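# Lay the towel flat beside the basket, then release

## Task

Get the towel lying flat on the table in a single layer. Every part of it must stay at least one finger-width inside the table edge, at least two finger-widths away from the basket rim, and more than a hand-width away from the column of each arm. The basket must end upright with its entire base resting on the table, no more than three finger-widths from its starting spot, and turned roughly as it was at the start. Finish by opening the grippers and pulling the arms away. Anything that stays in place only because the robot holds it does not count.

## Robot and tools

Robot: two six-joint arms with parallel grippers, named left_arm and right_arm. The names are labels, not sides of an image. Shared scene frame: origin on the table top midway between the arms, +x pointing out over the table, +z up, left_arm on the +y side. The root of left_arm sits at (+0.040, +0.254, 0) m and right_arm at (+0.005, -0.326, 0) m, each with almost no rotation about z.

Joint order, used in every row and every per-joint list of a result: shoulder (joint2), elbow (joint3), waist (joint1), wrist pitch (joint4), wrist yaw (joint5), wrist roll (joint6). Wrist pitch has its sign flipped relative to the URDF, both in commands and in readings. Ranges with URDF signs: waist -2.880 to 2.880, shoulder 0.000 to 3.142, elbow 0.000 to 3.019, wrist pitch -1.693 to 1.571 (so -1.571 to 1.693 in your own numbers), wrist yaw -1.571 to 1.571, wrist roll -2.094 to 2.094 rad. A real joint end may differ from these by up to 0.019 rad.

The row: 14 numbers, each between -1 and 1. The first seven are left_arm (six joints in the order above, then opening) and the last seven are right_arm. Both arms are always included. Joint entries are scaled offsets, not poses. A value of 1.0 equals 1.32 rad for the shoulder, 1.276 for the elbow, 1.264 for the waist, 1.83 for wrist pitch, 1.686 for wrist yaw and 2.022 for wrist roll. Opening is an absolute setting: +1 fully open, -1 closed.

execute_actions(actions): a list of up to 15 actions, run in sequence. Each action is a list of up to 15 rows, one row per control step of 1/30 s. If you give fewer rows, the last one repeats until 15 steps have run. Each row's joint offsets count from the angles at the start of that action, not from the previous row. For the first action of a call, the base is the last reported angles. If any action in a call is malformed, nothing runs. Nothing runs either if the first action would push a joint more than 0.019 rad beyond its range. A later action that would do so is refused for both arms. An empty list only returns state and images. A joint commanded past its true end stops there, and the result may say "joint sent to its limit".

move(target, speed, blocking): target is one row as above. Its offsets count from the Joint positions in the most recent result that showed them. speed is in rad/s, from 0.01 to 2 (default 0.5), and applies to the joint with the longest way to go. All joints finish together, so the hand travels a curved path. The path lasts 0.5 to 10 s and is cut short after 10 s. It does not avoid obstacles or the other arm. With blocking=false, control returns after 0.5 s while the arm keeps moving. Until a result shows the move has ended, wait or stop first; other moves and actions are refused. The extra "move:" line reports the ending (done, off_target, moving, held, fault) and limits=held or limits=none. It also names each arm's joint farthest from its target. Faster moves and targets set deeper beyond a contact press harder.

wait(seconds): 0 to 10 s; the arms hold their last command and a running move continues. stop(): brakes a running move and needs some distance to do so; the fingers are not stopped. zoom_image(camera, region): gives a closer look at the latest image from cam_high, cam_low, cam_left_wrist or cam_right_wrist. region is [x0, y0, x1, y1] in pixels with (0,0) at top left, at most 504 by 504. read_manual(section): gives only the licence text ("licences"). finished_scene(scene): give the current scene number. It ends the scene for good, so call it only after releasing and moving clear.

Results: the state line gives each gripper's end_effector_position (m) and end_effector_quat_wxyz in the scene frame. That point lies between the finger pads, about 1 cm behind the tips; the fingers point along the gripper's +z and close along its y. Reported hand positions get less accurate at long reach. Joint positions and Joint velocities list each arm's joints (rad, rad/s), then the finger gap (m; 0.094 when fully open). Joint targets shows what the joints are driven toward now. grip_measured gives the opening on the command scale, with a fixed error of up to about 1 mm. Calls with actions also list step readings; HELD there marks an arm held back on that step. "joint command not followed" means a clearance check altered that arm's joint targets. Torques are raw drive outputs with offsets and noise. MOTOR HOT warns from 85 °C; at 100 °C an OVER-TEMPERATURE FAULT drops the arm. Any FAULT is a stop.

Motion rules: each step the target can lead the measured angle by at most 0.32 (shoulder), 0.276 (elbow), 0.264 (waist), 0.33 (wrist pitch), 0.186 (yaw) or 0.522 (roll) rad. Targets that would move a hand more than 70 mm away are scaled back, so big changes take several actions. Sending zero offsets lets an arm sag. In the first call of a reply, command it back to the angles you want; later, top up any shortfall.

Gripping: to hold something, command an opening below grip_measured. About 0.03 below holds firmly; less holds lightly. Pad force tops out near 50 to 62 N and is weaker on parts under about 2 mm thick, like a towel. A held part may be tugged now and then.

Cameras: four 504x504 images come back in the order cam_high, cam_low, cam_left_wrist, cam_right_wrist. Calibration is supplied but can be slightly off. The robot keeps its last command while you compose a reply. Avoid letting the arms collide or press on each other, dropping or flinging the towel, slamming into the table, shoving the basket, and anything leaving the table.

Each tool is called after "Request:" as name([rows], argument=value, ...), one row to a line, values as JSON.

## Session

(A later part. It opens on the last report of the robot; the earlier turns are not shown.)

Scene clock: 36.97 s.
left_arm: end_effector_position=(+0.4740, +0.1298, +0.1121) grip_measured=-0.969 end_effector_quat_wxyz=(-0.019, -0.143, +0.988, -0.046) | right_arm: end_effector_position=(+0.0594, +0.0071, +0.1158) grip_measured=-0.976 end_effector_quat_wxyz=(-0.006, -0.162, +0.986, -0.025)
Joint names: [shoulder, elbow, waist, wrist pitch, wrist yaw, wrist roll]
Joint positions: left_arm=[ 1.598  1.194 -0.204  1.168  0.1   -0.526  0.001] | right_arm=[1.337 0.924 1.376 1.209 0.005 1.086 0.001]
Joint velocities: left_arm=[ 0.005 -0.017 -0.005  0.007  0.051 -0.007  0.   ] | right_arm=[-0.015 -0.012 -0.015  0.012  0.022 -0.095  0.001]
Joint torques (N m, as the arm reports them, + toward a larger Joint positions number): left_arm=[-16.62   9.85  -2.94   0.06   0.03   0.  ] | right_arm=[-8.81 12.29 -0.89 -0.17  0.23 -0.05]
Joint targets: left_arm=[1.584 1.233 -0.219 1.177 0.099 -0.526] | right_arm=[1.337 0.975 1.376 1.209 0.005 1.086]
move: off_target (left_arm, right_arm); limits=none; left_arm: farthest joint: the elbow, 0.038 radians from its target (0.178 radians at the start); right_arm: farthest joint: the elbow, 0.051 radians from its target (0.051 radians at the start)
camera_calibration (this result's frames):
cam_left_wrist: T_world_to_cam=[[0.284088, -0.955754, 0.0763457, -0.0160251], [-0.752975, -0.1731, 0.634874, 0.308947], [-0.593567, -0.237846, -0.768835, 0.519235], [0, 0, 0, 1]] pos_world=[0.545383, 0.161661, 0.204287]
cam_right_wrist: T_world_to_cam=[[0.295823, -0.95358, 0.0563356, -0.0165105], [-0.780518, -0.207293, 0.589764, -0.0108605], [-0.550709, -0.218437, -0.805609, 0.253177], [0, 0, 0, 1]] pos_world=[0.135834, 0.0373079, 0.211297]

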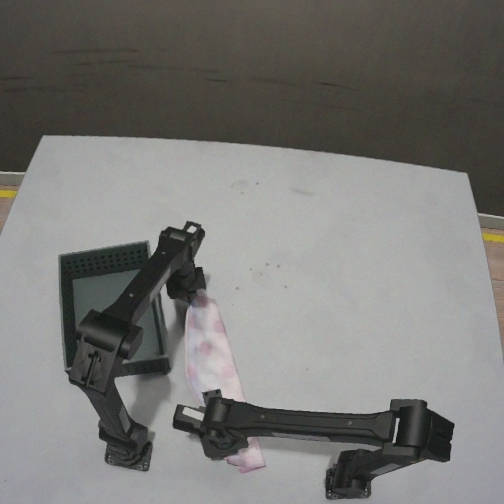

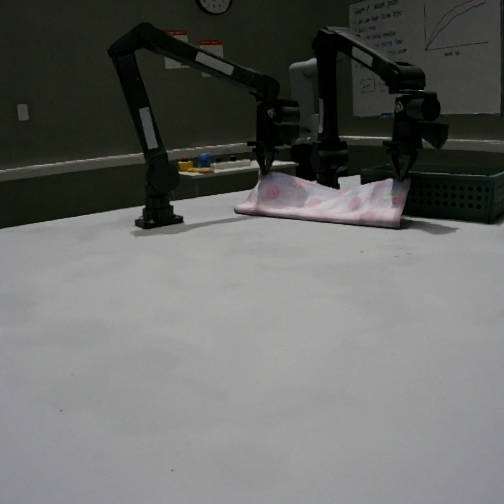

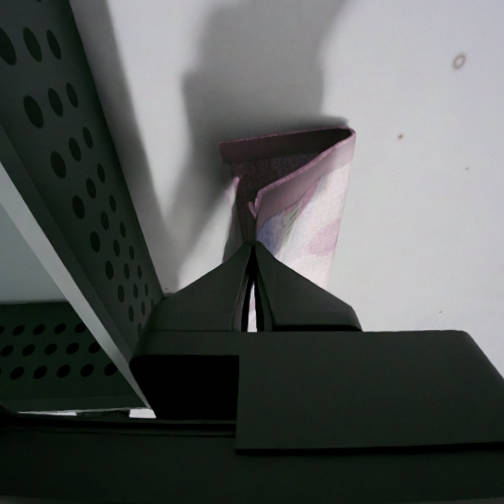

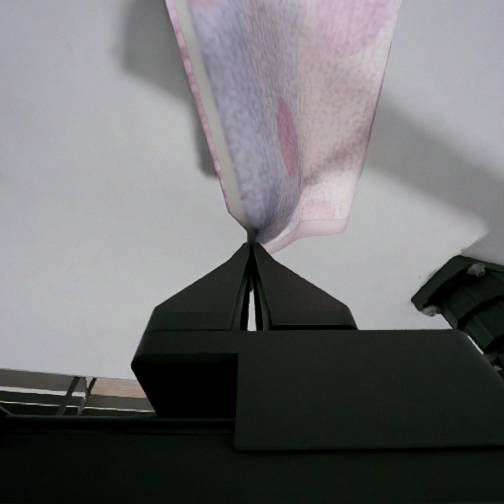

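Request:
move(target=[0.29,0.745,-0.13,0.18,-0.06,-0.19,-1,-0.155,0.215,-0.76,0.205,0,-0.56,-1], speed=0.4)

Request:
move(target=[0,0.035,0,0,0,-0.52,-1,0.62,0.765,-0.5,-0.05,0,-0.85,-1], speed=0.5)

Scene clock: 43.17 s.
left_arm: end_effector_position=(+0.6490, +0.0007, +0.2694) grip_measured=-0.969 end_effector_quat_wxyz=(+0.087, -0.250, +0.962, -0.068) | right_arm: end_effector_position=(+0.2808, -0.1911, +0.2543) grip_measured=-0.976 end_effector_quat_wxyz=(-0.004, -0.243, +0.970, -0.003)
Joint names: [shoulder, elbow, waist, wrist pitch, wrist yaw, wrist roll]
Joint positions: left_arm=[ 1.957  2.097 -0.358  1.49   0.003 -0.901  0.001] | right_arm=[ 1.146  1.137  0.423  1.571  0.005 -0.032  0.001]
Joint velocities: left_arm=[-0.015 -0.007 -0.005  0.002 -0.022  0.007 -0.001] | right_arm=[-0.005 -0.007 -0.015  0.002 -0.022 -0.007 -0.   ]
Joint torques (N m, as the arm reports them, + toward a larger Joint positions number): left_arm=[-20.65  11.52  -2.8   -0.26  -0.16  -0.07] | right_arm=[-8.1  14.26 -1.1   0.15  0.1  -0.23]
Joint targets: left_arm=[1.981 2.145 -0.368 1.498 -0.001 -0.910] | right_arm=[1.133 1.198 0.415 1.584 0.005 -0.046]
move: off_target (left_arm, right_arm); limits=none; left_arm: farthest joint: the elbow, 0.047 radians from its target (0.950 radians at the start); right_arm: farthest joint: the elbow, 0.061 radians from its target (0.274 radians at the start)
camera_calibration (this result's frames):
cam_left_wrist: T_world_to_cam=[[0.470956, -0.866662, 0.164613, -0.34629], [-0.807929, -0.34883, 0.47494, 0.397421], [-0.35419, -0.356672, -0.864485, 0.583801], [0, 0, 0, 1]] pos_world=[0.690952, 0.0467417, 0.372941]
cam_right_wrist: T_world_to_cam=[[0.448731, -0.893571, 0.0130824, -0.299226], [-0.729493, -0.3578, 0.58294, -0.00214712], [-0.516217, -0.271127, -0.81241, 0.425351], [0, 0, 0, 1]] pos_world=[0.352279, -0.152824, 0.350725]

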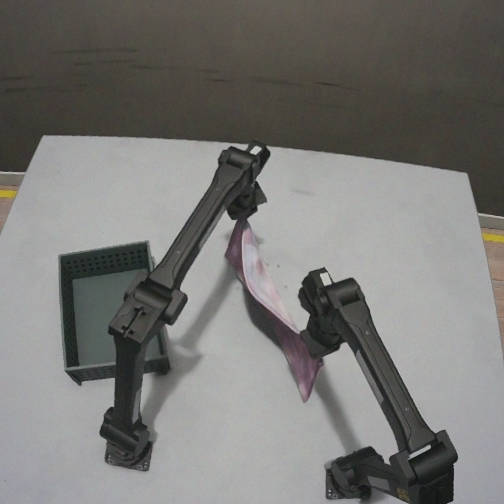

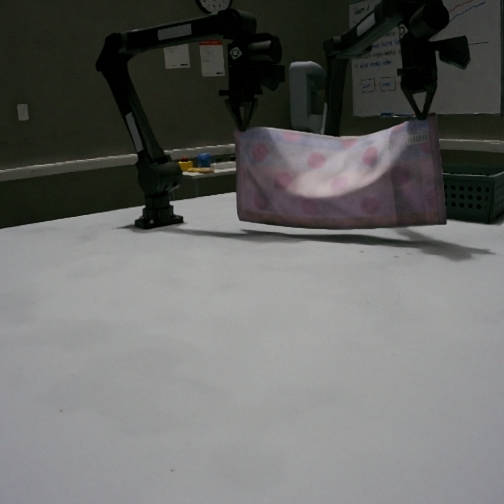

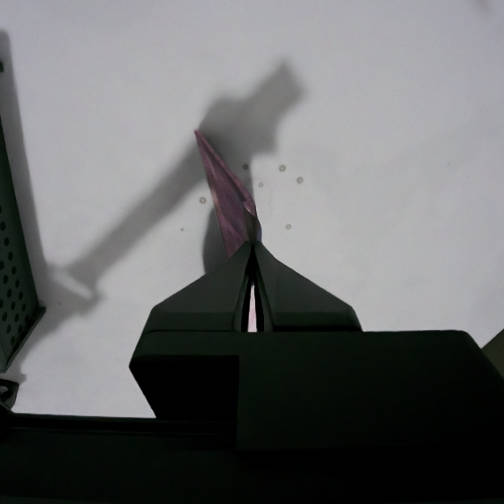

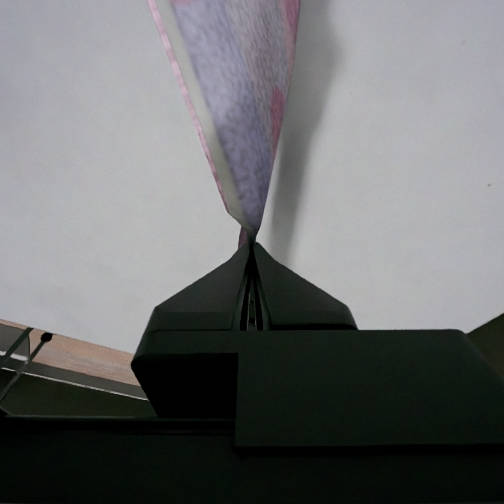

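Scene clock: 47.40 s.
left_arm: end_effector_position=(+0.6490, +0.0007, +0.2694) grip_measured=-0.969 end_effector_quat_wxyz=(-0.042, +0.696, -0.710, +0.102) | right_arm: end_effector_position=(+0.6434, -0.4356, +0.2512) grip_measured=-0.976 end_effector_quat_wxyz=(-0.048, +0.703, -0.706, +0.072)
Joint names: [shoulder, elbow, waist, wrist pitch, wrist yaw, wrist roll]
Joint positions: left_arm=[ 1.957  2.097 -0.358  1.49   0.003 -1.943  0.001] | right_arm=[ 1.951  2.047 -0.203  1.493  0.005 -1.736  0.001]
Joint velocities: left_arm=[-0.015  0.007 -0.005 -0.002 -0.022  0.022 -0.   ] | right_arm=[-0.015  0.007 -0.005  0.007 -0.022 -0.051 -0.   ]
Joint torques (N m, as the arm reports them, + toward a larger Joint positions number): left_arm=[-22.14  11.13  -1.89  -0.47  -0.05  -0.06] | right_arm=[-18.42  14.64  -0.91  -1.03  -0.06  -0.24]
Joint targets: left_arm=[1.957 2.142 -0.358 1.490 0.003 -1.953] | right_arm=[1.965 2.113 -0.209 1.479 0.005 -1.750]
move: off_target (left_arm, right_arm); limits=none; left_arm: farthest joint: the elbow, 0.044 radians from its target (0.044 radians at the start); right_arm: farthest joint: the elbow, 0.066 radians from its target (0.976 radians at the start)
camera_calibration (this result's frames):
cam_left_wrist: T_world_to_cam=[[0.980933, -0.0120803, 0.193972, -0.685759], [-0.137577, -0.748119, 0.649146, -0.0842973], [0.137273, -0.663454, -0.735517, 0.230307], [0, 0, 0, 1]] pos_world=[0.629472, 0.0814494, 0.357134]
cam_right_wrist: T_world_to_cam=[[0.983533, -0.0250962, 0.178979, -0.687876], [-0.127607, -0.79772, 0.589373, -0.403835], [0.127984, -0.602506, -0.787786, -0.021212], [0, 0, 0, 1]] pos_world=[0.627731, -0.352191, 0.344414]

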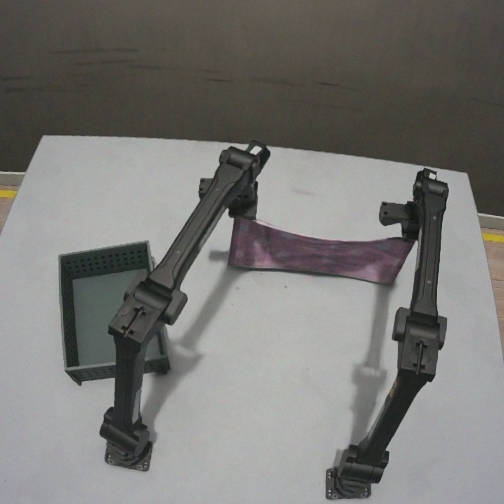

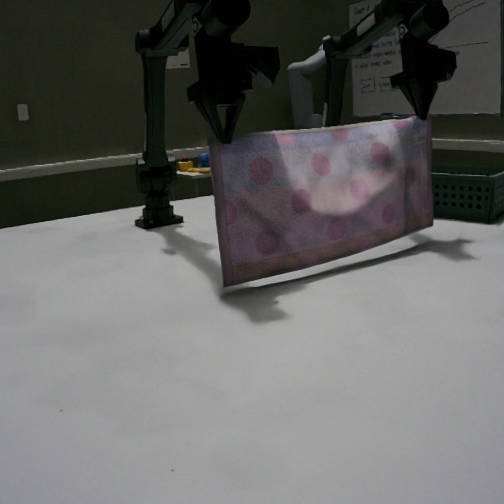

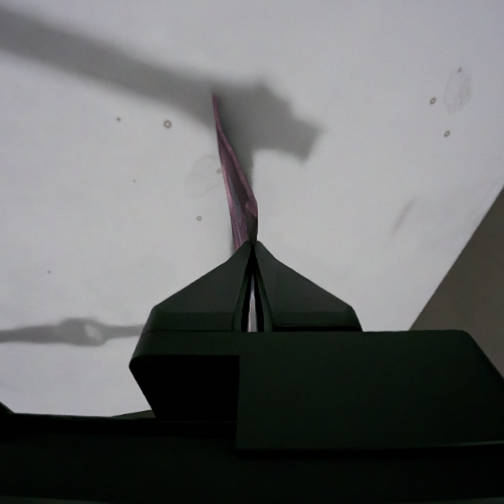

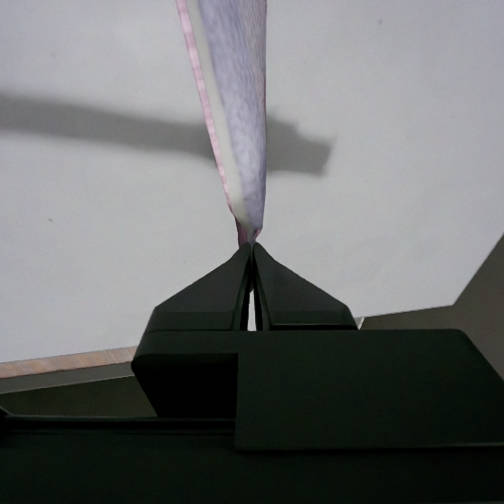

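Request:
move(target=[-0.23,-0.51,-0.12,-0.083,0,-0.06,-1,-0.258,-0.522,-0.08,-0.095,0,-0.05,-1], speed=0.25)

Request:
move(target=[-0.143,-0.472,-0.199,-0.24,0,0,-1,-0.19,-0.525,-0.117,-0.241,0,-0.06,-1], speed=0.25)

Scene clock: 53.37 s.
left_arm: end_effector_position=(+0.4693, -0.0010, +0.1662) grip_measured=-0.969 end_effector_quat_wxyz=(+0.003, +0.689, -0.724, -0.003) | right_arm: end_effector_position=(+0.4713, -0.4478, +0.1657) grip_measured=-0.976 end_effector_quat_wxyz=(+0.004, +0.707, -0.707, -0.002)
Joint names: [shoulder, elbow, waist, wrist pitch, wrist yaw, wrist roll]
Joint positions: left_arm=[ 1.677  1.445 -0.499  1.346  0.003 -2.055  0.001] | right_arm=[ 1.634  1.389 -0.288  1.333  0.005 -1.823  0.001]
Joint velocities: left_arm=[-0.005  0.002 -0.024 -0.007  0.022 -0.022  0.001] | right_arm=[-0.015  0.007 -0.015 -0.002  0.022  0.007  0.001]
Joint torques (N m, as the arm reports them, + toward a larger Joint positions number): left_arm=[-19.48   7.59  -2.19  -0.54  -0.05  -0.09] | right_arm=[-15.47   8.13  -2.39  -0.78  -0.01  -0.2 ]
Joint targets: left_arm=[1.653 1.447 -0.509 1.338 0.003 -2.064] | right_arm=[1.611 1.381 -0.304 1.319 0.005 -1.837]
move: off_target (left_arm, right_arm); limits=none; left_arm: farthest joint: the shoulder, 0.023 radians from its target (0.303 radians at the start); right_arm: farthest joint: the shoulder, 0.023 radians from its target (0.341 radians at the start)
camera_calibration (this result's frames):
cam_left_wrist: T_world_to_cam=[[0.998608, -0.0495385, -0.0181046, -0.462589], [-0.0290413, -0.802982, 0.595296, -0.0852899], [-0.0440277, -0.593942, -0.803303, 0.274391], [0, 0, 0, 1]] pos_world=[0.471549, 0.0715701, 0.262817]
cam_right_wrist: T_world_to_cam=[[0.999673, -0.0255386, 0.00102239, -0.481886], [-0.0214326, -0.815815, 0.577915, -0.441356], [-0.0139251, -0.577748, -0.816096, 0.008762], [0, 0, 0, 1]] pos_world=[0.472391, -0.36731, 0.26271]

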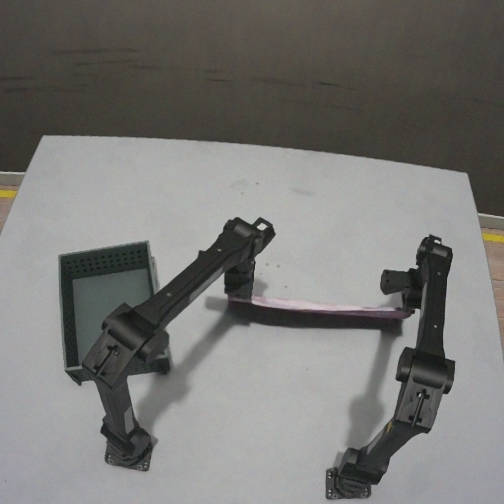

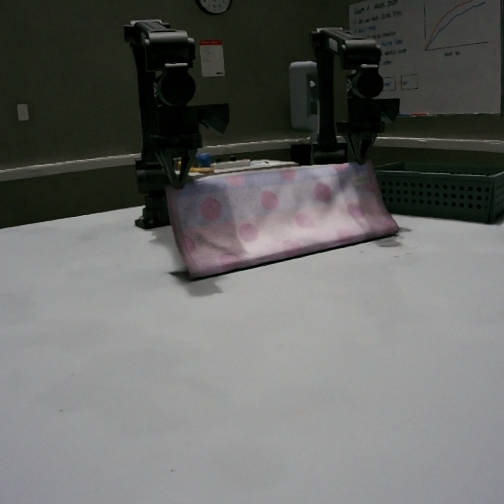

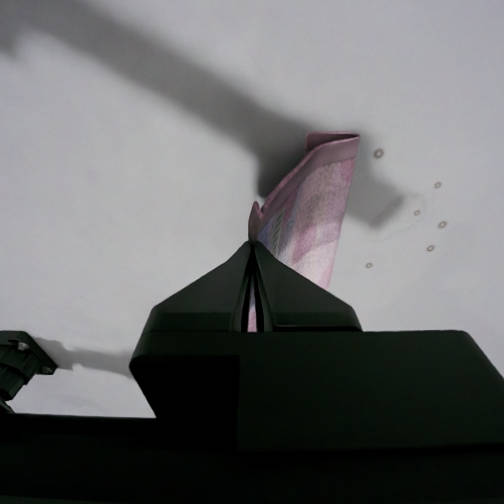

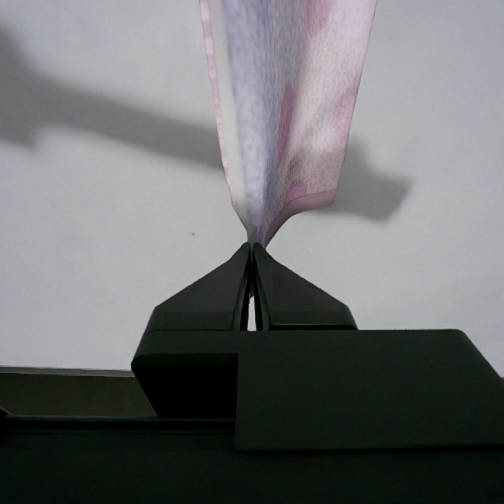

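Scene clock: 56.50 s.
left_arm: end_effector_position=(+0.2988, +0.0003, +0.0306) grip_measured=-0.969 end_effector_quat_wxyz=(-0.003, -0.598, +0.801, +0.006) | right_arm: end_effector_position=(+0.3007, -0.4477, +0.0307) grip_measured=-0.976 end_effector_quat_wxyz=(+0.004, +0.697, -0.717, -0.004)
Joint names: [shoulder, elbow, waist, wrist pitch, wrist yaw, wrist roll]
Joint positions: left_arm=[ 1.507  0.84  -0.737  0.917  0.003 -2.055  0.001] | right_arm=[ 1.4    0.725 -0.421  0.905  0.005 -1.93   0.001]
Joint velocities: left_arm=[-0.005 -0.017 -0.005  0.002  0.022 -0.022 -0.   ] | right_arm=[-0.005  0.002  0.024  0.007  0.037 -0.11   0.   ]
Joint torques (N m, as the arm reports them, + toward a larger Joint positions number): left_arm=[-13.58   6.21  -2.62  -0.47  -0.05   0.04] | right_arm=[-10.02   6.43  -2.07  -0.83  -0.02  -0.23]
Joint targets: left_arm=[1.488 0.842 -0.750 0.907 0.003 -2.055] | right_arm=[1.383 0.719 -0.436 0.892 0.005 -1.944]
move: done; limits=none; left_arm: farthest joint: the shoulder, 0.019 radians from its target (0.188 radians at the start); right_arm: farthest joint: the shoulder, 0.017 radians from its target (0.251 radians at the start)
camera_calibration (this result's frames):
cam_left_wrist: T_world_to_cam=[[0.958467, -0.284261, -0.0231687, -0.282445], [-0.215719, -0.775697, 0.593093, 0.0472837], [-0.186565, -0.563462, -0.804801, 0.20137], [0, 0, 0, 1]] pos_world=[0.318483, 0.0698539, 0.127475]
cam_right_wrist: T_world_to_cam=[[0.998653, -0.0518434, -0.00212322, -0.322648], [-0.041142, -0.816119, 0.576417, -0.361103], [-0.0316163, -0.575554, -0.817153, -0.0974925], [0, 0, 0, 1]] pos_world=[0.304275, -0.367543, 0.127795]

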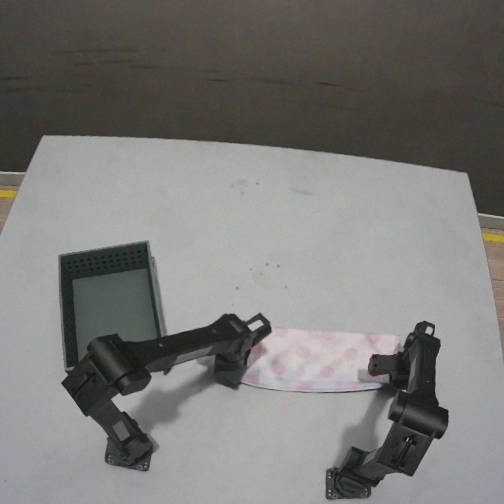

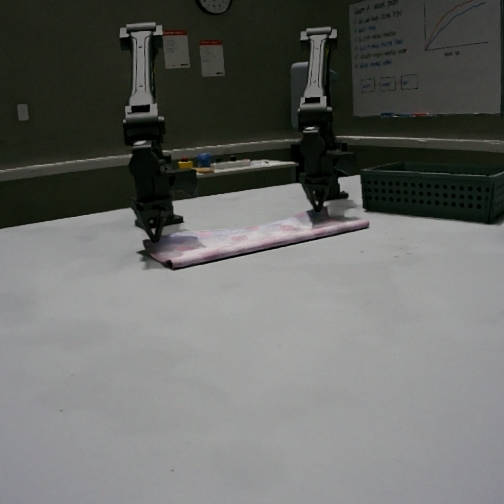

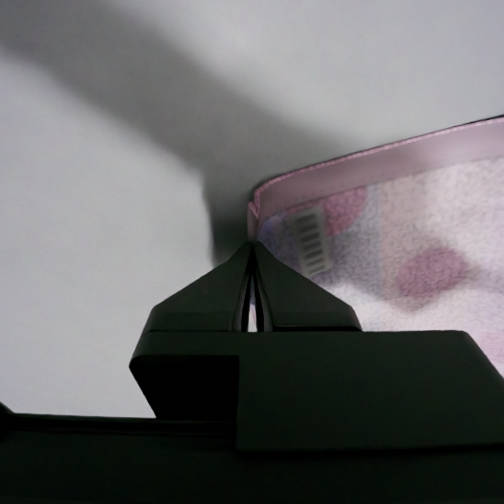

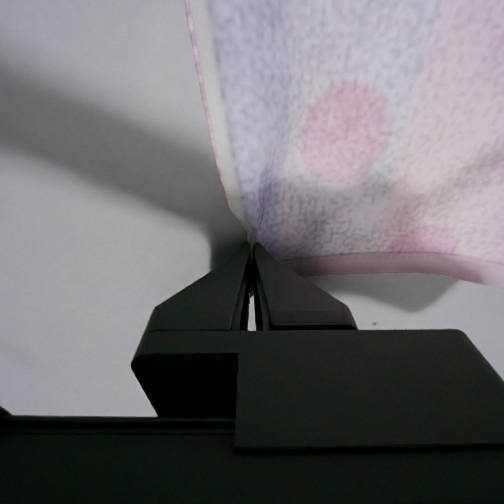

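Request:
move(target=[0.125,0.51,0.199,0.24,0,0,-1,0.172,0.567,0.115,0.241,0,0.06,-1], speed=0.3)

Request:
move(target=[0.365,0.27,0.143,-0.255,0,0.06,-1,0.395,0.32,0.073,-0.25,0,0.04,-1], speed=0.25)

Scene clock: 61.07 s.
left_arm: end_effector_position=(+0.4702, -0.0015, +0.1805) grip_measured=-0.969 end_effector_quat_wxyz=(-0.002, +0.689, -0.724, +0.012) | right_arm: end_effector_position=(+0.4707, -0.4472, +0.1785) grip_measured=-0.976 end_effector_quat_wxyz=(-0.003, +0.707, -0.707, +0.010)
Joint names: [shoulder, elbow, waist, wrist pitch, wrist yaw, wrist roll]
Joint positions: left_arm=[ 1.651  1.45  -0.499  1.346  0.003 -2.055  0.001] | right_arm=[ 1.608  1.391 -0.287  1.335  0.005 -1.823  0.001]
Joint velocities: left_arm=[ 0.005 -0.007  0.005 -0.007  0.007 -0.007 -0.001] | right_arm=[-0.005 -0.007 -0.005 -0.017 -0.022  0.007 -0.   ]
Joint torques (N m, as the arm reports them, + toward a larger Joint positions number): left_arm=[-14.66  10.56  -1.21   0.12  -0.04   0.01] | right_arm=[-12.4   13.62   0.13   0.19  -0.04   0.04]
Joint targets: left_arm=[1.672 1.491 -0.486 1.356 0.003 -2.055] | right_arm=[1.627 1.448 -0.276 1.346 0.005 -1.809]
move: off_target (left_arm, right_arm); limits=none; left_arm: farthest joint: the elbow, 0.040 radians from its target (0.651 radians at the start); right_arm: farthest joint: the elbow, 0.057 radians from its target (0.723 radians at the start)
camera_calibration (this result's frames):
cam_left_wrist: T_world_to_cam=[[0.998716, -0.0496024, 0.0102601, -0.46836], [-0.045633, -0.793183, 0.607271, -0.0885565], [-0.021984, -0.60696, -0.794428, 0.273684], [0, 0, 0, 1]] pos_world=[0.469734, 0.0726421, 0.276006]
cam_right_wrist: T_world_to_cam=[[0.999349, -0.0243037, 0.0266615, -0.485229], [-0.0352899, -0.812034, 0.582542, -0.440929], [0.00749206, -0.583104, -0.812363, 0.00631778], [0, 0, 0, 1]] pos_world=[0.469306, -0.366158, 0.274929]

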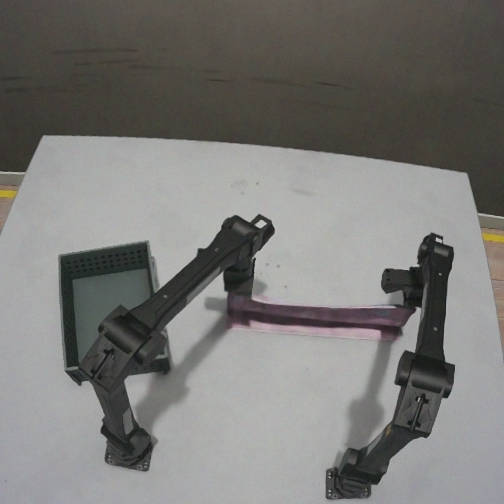

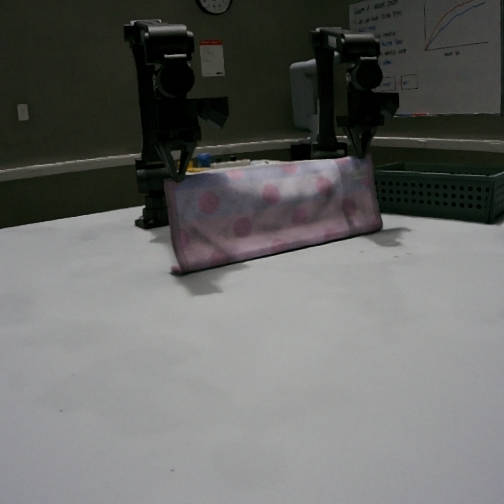

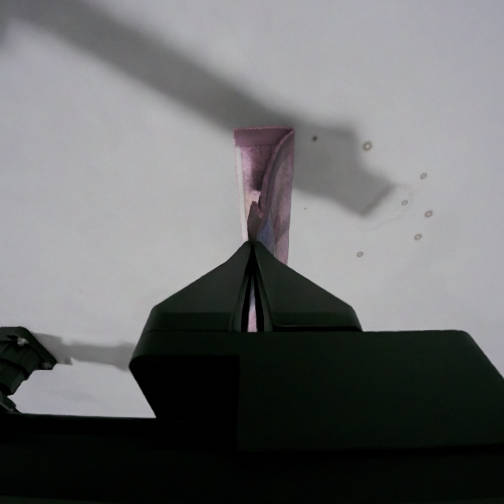

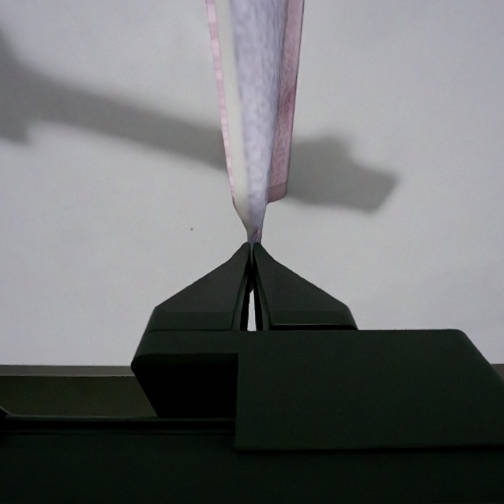

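Scene clock: 63.60 s.
left_arm: end_effector_position=(+0.7015, -0.0008, +0.0487) grip_measured=-0.969 end_effector_quat_wxyz=(-0.062, +0.700, -0.697, +0.143) | right_arm: end_effector_position=(+0.6983, -0.4457, +0.0437) grip_measured=-0.976 end_effector_quat_wxyz=(-0.084, +0.705, -0.694, +0.124)
Joint names: [shoulder, elbow, waist, wrist pitch, wrist yaw, wrist roll]
Joint positions: left_arm=[ 2.116  1.751 -0.331  0.892  0.003 -1.943  0.001] | right_arm=[ 2.116  1.739 -0.204  0.894  0.005 -1.756  0.001]
Joint velocities: left_arm=[ 0.015 -0.012 -0.005  0.022 -0.051  0.037 -0.001] | right_arm=[-0.005  0.007 -0.005 -0.002  0.022  0.051  0.001]
Joint torques (N m, as the arm reports them, + toward a larger Joint positions number): left_arm=[-23.15  10.81  -1.16  -1.13  -0.05   0.1 ] | right_arm=[-19.91  13.79  -0.1   -1.44  -0.02   0.08]
Joint targets: left_arm=[2.133 1.795 -0.318 0.879 0.003 -1.933] | right_arm=[2.130 1.800 -0.195 0.877 0.005 -1.742]
move: off_target (left_arm, right_arm); limits=none; left_arm: farthest joint: the elbow, 0.044 radians from its target (0.344 radians at the start); right_arm: farthest joint: the elbow, 0.061 radians from its target (0.408 radians at the start)
camera_calibration (this result's frames):
cam_left_wrist: T_world_to_cam=[[0.960686, 0.0211118, 0.276835, -0.684259], [-0.174408, -0.729922, 0.660905, 0.09031], [0.216021, -0.683204, -0.697544, 0.00267351], [0, 0, 0, 1]] pos_world=[0.672531, 0.0821917, 0.131605]
cam_right_wrist: T_world_to_cam=[[0.954078, -0.000536383, 0.299558, -0.678772], [-0.185853, -0.785324, 0.590529, -0.236425], [0.234933, -0.619085, -0.74936, -0.281623], [0, 0, 0, 1]] pos_world=[0.669824, -0.360382, 0.13191]

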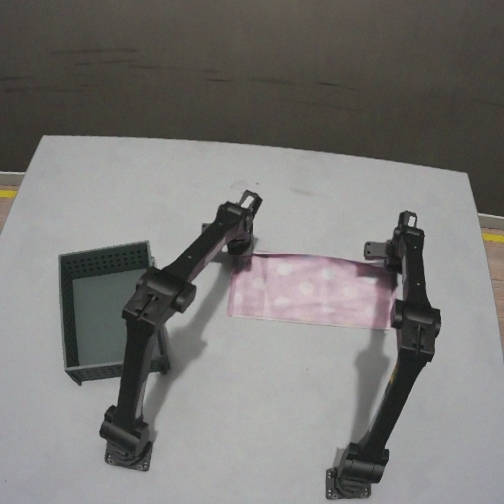

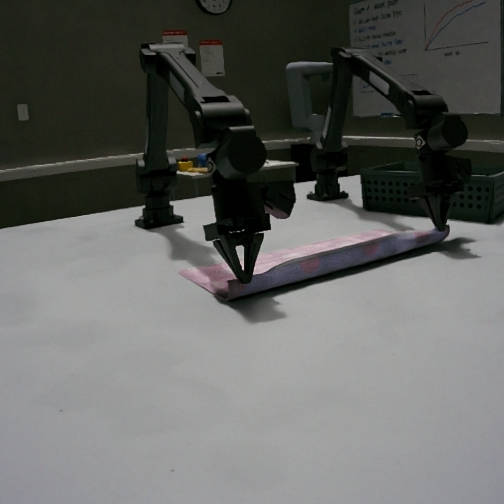

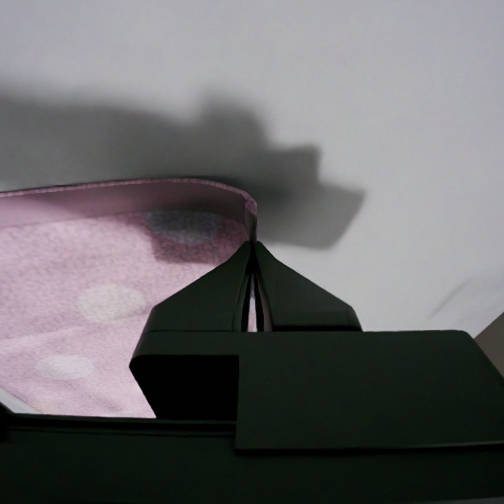

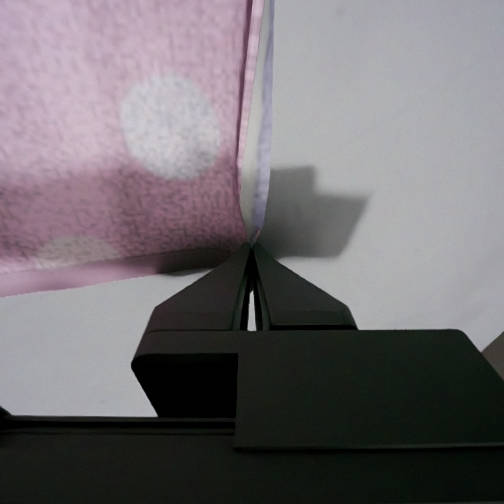

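Request:
move(target=[0.195,0.378,0.015,0.283,0,0,-1,0.195,0.4,-0.015,0.283,0,0,-1], speed=0.3)

Request:
execute_actions([
  [[0,0.03,0,-0.03,0,0,-0.5,0,0.04,0,-0.03,0,0,-0.5]],
  [[0,0.03,0,-0.04,0,0,0.4,0,0.04,0,-0.04,0,0,0.4]],
])

Request:
move(target=[-0.3,0,0,0.05,0,0,0.4,-0.3,0,0,0.05,0,0,0.4])

Scene clock: 67.37 s.
left_arm: end_effector_position=(+0.7079, -0.0033, +0.0473) grip_measured=-0.969 end_effector_quat_wxyz=(-0.001, +0.709, -0.705, +0.006) | right_arm: end_effector_position=(+0.7089, -0.4478, +0.0456) grip_measured=-0.976 end_effector_quat_wxyz=(-0.001, +0.713, -0.701, +0.005)
Joint names: [shoulder, elbow, waist, wrist pitch, wrist yaw, wrist roll]
Joint positions: left_arm=[ 2.346  2.187 -0.331  1.4    0.003 -1.942  0.001] | right_arm=[ 2.347  2.186 -0.205  1.4    0.005 -1.756  0.001]
Joint velocities: left_arm=[ 0.005 -0.007 -0.005  0.017 -0.051 -0.022 -0.   ] | right_arm=[-0.005  0.007  0.005 -0.012  0.022 -0.007 -0.001]
Joint torques (N m, as the arm reports them, + toward a larger Joint positions number): left_arm=[-24.16  10.9   -0.16   0.18  -0.01  -0.02] | right_arm=[-21.46  13.95  -2.74   0.23  -0.01  -0.13]
Joint targets: left_arm=[2.373 2.233 -0.312 1.410 0.003 -1.943] | right_arm=[2.373 2.249 -0.223 1.412 0.005 -1.757]
move: off_target (left_arm, right_arm); limits=none; left_arm: farthest joint: the elbow, 0.046 radians from its target (0.483 radians at the start); right_arm: farthest joint: the elbow, 0.064 radians from its target (0.511 radians at the start)
camera_calibration (this result's frames):
cam_left_wrist: T_world_to_cam=[[0.999983, 0.00566994, 0.00104572, -0.70477], [0.00389717, -0.798381, 0.60214, -0.0331152], [0.00424898, -0.602126, -0.79839, 0.153614], [0, 0, 0, 1]] pos_world=[0.704234, 0.0700526, 0.143321]
cam_right_wrist: T_world_to_cam=[[0.999823, -0.00872999, 0.0166672, -0.71266], [-0.016783, -0.814242, 0.580283, -0.369573], [0.00850528, -0.58046, -0.814245, -0.103183], [0, 0, 0, 1]] pos_world=[0.707209, -0.367037, 0.142319]

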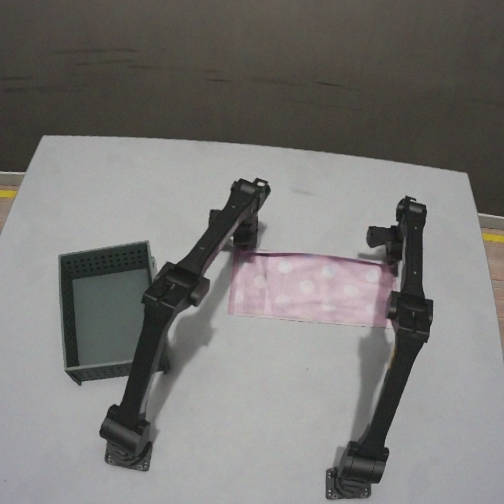

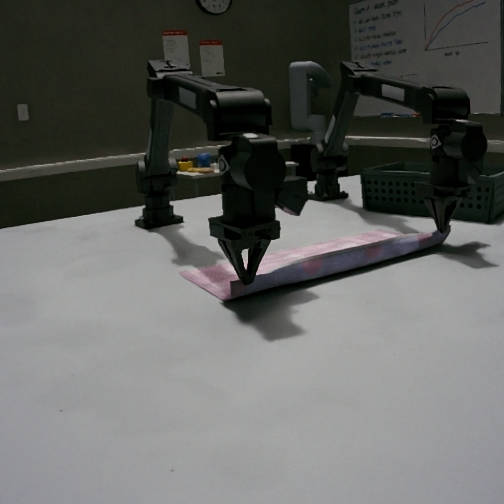

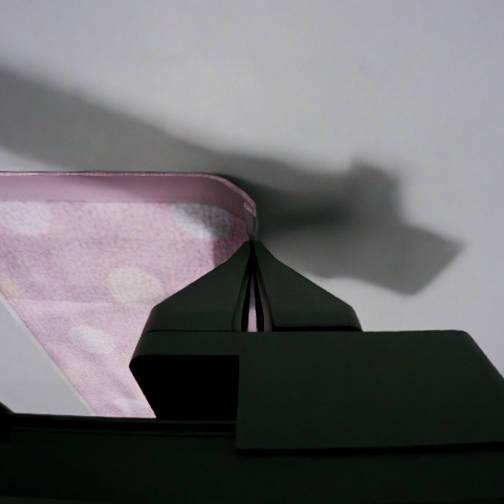

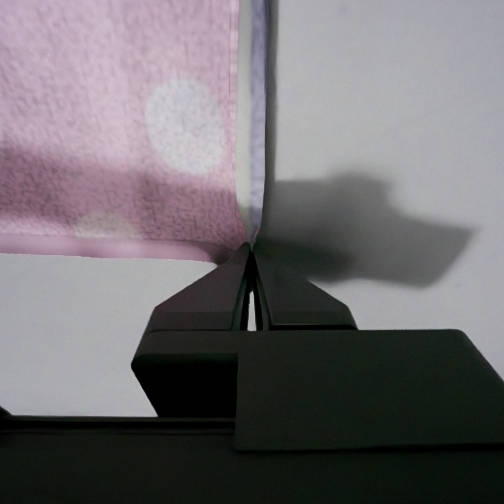

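Scene clock: 68.37 s.
left_arm: end_effector_position=(+0.7321, -0.0126, +0.0490) grip_measured=+0.397 end_effector_quat_wxyz=(-0.023, +0.708, -0.704, +0.055) | right_arm: end_effector_position=(+0.7330, -0.4519, +0.0470) grip_measured=+0.398 end_effector_quat_wxyz=(-0.029, +0.712, -0.700, +0.046)
Joint names: [shoulder, elbow, waist, wrist pitch, wrist yaw, wrist roll]
Joint positions: left_arm=[ 2.346  2.187 -0.331  1.294  0.003 -1.942  0.066] | right_arm=[ 2.347  2.186 -0.205  1.301  0.005 -1.756  0.066]
Joint velocities: left_arm=[ 0.005  0.002 -0.015 -0.002  0.022  0.022  0.   ] | right_arm=[ 0.005 -0.012 -0.015 -0.002 -0.037  0.007  0.001]
Joint torques (N m, as the arm reports them, + toward a larger Joint positions number): left_arm=[-27.69  10.51  -1.54  -0.75  -0.07   0.  ] | right_arm=[-23.81  13.21  -0.83  -1.03  -0.03  -0.07]
Joint targets: left_arm=[2.346 2.226 -0.331 1.283 0.003 -1.942] | right_arm=[2.347 2.237 -0.205 1.286 0.005 -1.756]
Step readings (joint positions; steps 1 to 15: 1st action; 16 to 30: 2nd action):
0: left_arm=[2.346 2.187 -0.331 1.400 0.003 -1.942] | right_arm=[2.347 2.186 -0.205 1.400 0.005 -1.756]
1: left_arm=[2.346 2.187 -0.331 1.393 0.003 -1.942] | right_arm=[2.347 2.186 -0.205 1.395 0.005 -1.756]
2: left_arm=[2.346 2.187 -0.331 1.380 0.003 -1.942] | right_arm=[2.347 2.186 -0.205 1.382 0.005 -1.756]
4: left_arm=[2.346 2.187 -0.331 1.363 0.003 -1.942] | right_arm=[2.347 2.186 -0.205 1.365 0.005 -1.756]
8: left_arm=[2.346 2.187 -0.331 1.356 0.003 -1.942] | right_arm=[2.347 2.186 -0.205 1.359 0.005 -1.756]
15: left_arm=[2.346 2.187 -0.331 1.356 0.003 -1.942] | right_arm=[2.347 2.186 -0.205 1.359 0.005 -1.756]
16: left_arm=[2.346 2.187 -0.331 1.347 0.003 -1.942] | right_arm=[2.347 2.186 -0.205 1.351 0.005 -1.756]
17: left_arm=[2.346 2.187 -0.331 1.327 0.003 -1.942] | right_arm=[2.347 2.186 -0.205 1.333 0.005 -1.756]
19: left_arm=[2.346 2.187 -0.331 1.303 0.003 -1.942] | right_arm=[2.347 2.186 -0.205 1.309 0.005 -1.756]
23: left_arm=[2.346 2.187 -0.331 1.294 0.003 -1.942] | right_arm=[2.347 2.186 -0.205 1.301 0.005 -1.756]
30: Joint positions above
camera_calibration (this result's frames):
cam_left_wrist: T_world_to_cam=[[0.995028, 0.00756927, 0.0993109, -0.730084], [-0.0569127, -0.775075, 0.629301, 0.00185061], [0.0817367, -0.631824, -0.77079, 0.0908175], [0, 0, 0, 1]] pos_world=[0.719136, 0.0643412, 0.141342]
cam_right_wrist: T_world_to_cam=[[0.993372, -0.00762587, 0.11469, -0.736177], [-0.0742265, -0.80441, 0.589419, -0.327225], [0.0877627, -0.594025, -0.799645, -0.169542], [0, 0, 0, 1]] pos_world=[0.721888, -0.36955, 0.141731]

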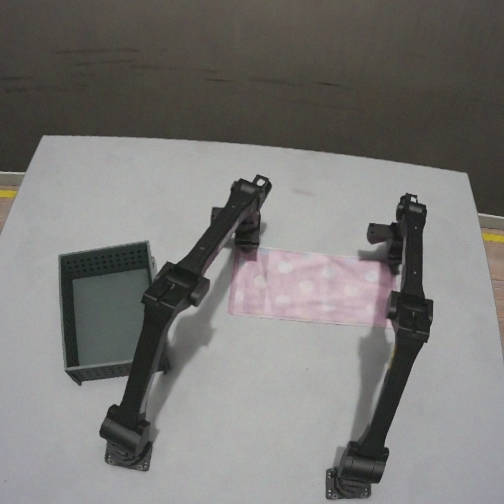

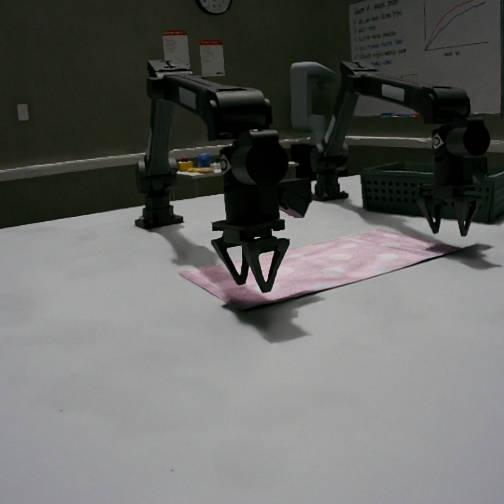

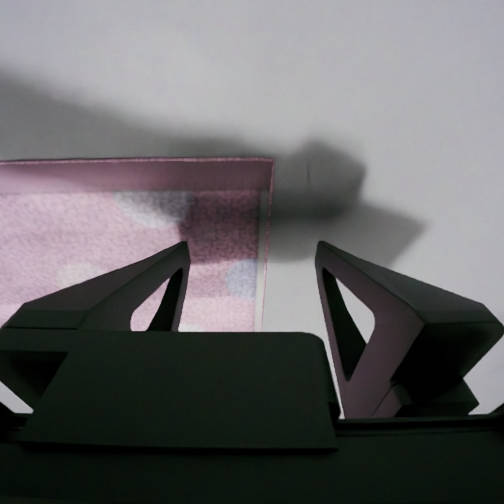

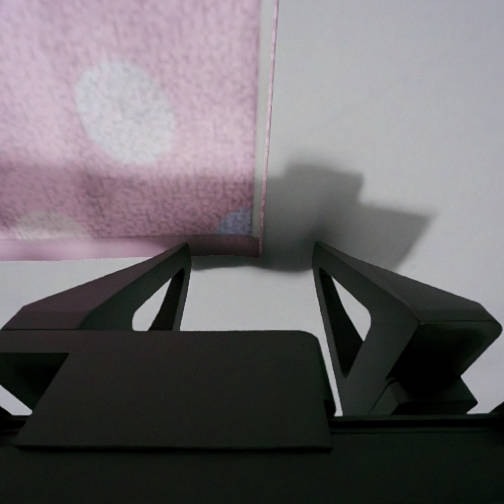

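Scene clock: 69.97 s.
left_arm: end_effector_position=(+0.6873, +0.0046, +0.3315) grip_measured=+0.397 end_effector_quat_wxyz=(-0.087, +0.692, -0.688, +0.200) | right_arm: end_effector_position=(+0.6897, -0.4445, +0.3328) grip_measured=+0.398 end_effector_quat_wxyz=(-0.123, +0.695, -0.685, +0.181)
Joint names: [shoulder, elbow, waist, wrist pitch, wrist yaw, wrist roll]
Joint positions: left_arm=[ 1.929  2.174 -0.331  1.376  0.003 -1.942  0.066] | right_arm=[ 1.935  2.186 -0.205  1.38   0.005 -1.756  0.066]
Joint velocities: left_arm=[ 0.005  0.002 -0.005  0.002  0.007  0.007 -0.001] | right_arm=[-0.005 -0.007 -0.015 -0.002 -0.022 -0.081  0.   ]
Joint torques (N m, as the arm reports them, + toward a larger Joint positions number): left_arm=[-20.75   9.01  -1.63  -0.49  -0.03   0.02] | right_arm=[-18.3    9.43  -0.78  -0.57   0.03  -0.08]
Joint targets: left_arm=[1.950 2.188 -0.331 1.385 0.003 -1.942] | right_arm=[1.951 2.186 -0.205 1.392 0.005 -1.756]
move: off_target (left_arm); limits=none; left_arm: farthest joint: the shoulder, 0.021 radians from its target (0.396 radians at the start); right_arm: farthest joint: the shoulder, 0.016 radians from its target (0.396 radians at the start)
camera_calibration (this result's frames):
cam_left_wrist: T_world_to_cam=[[0.921371, 0.035799, 0.387032, -0.75858], [-0.253376, -0.699778, 0.667915, -0.0432504], [0.294747, -0.713463, -0.635685, 0.132213], [0, 0, 0, 1]] pos_world=[0.649005, 0.0912197, 0.406528]
cam_right_wrist: T_world_to_cam=[[0.902999, 0.00784226, 0.429572, -0.761457], [-0.267971, -0.771249, 0.577378, -0.340551], [0.335835, -0.636485, -0.694336, -0.157827], [0, 0, 0, 1]] pos_world=[0.649341, -0.357133, 0.414143]

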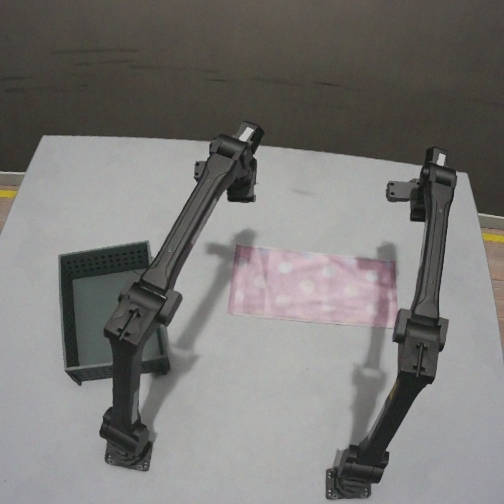

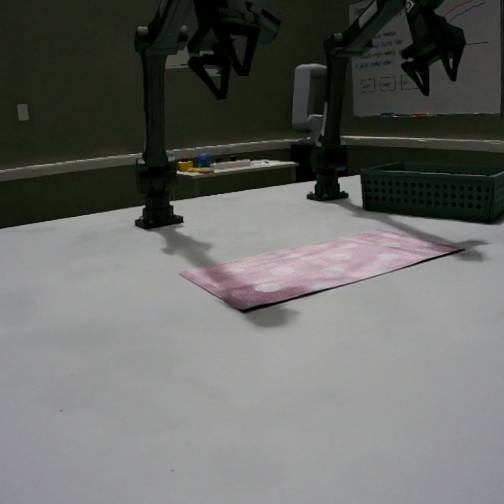

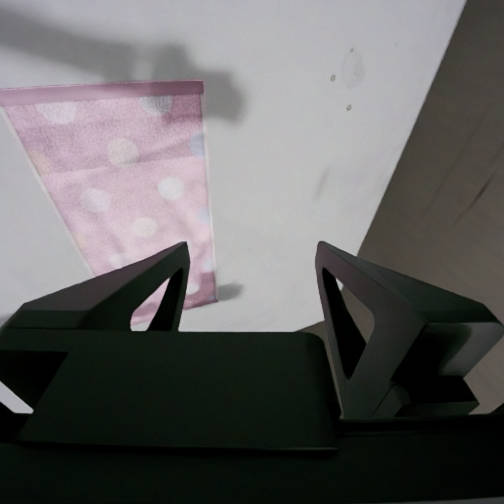

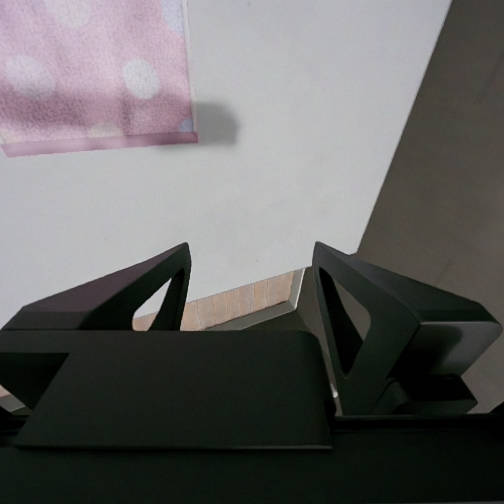

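Request:
finished_scene(scene=2)

The scene is finished: the task was done.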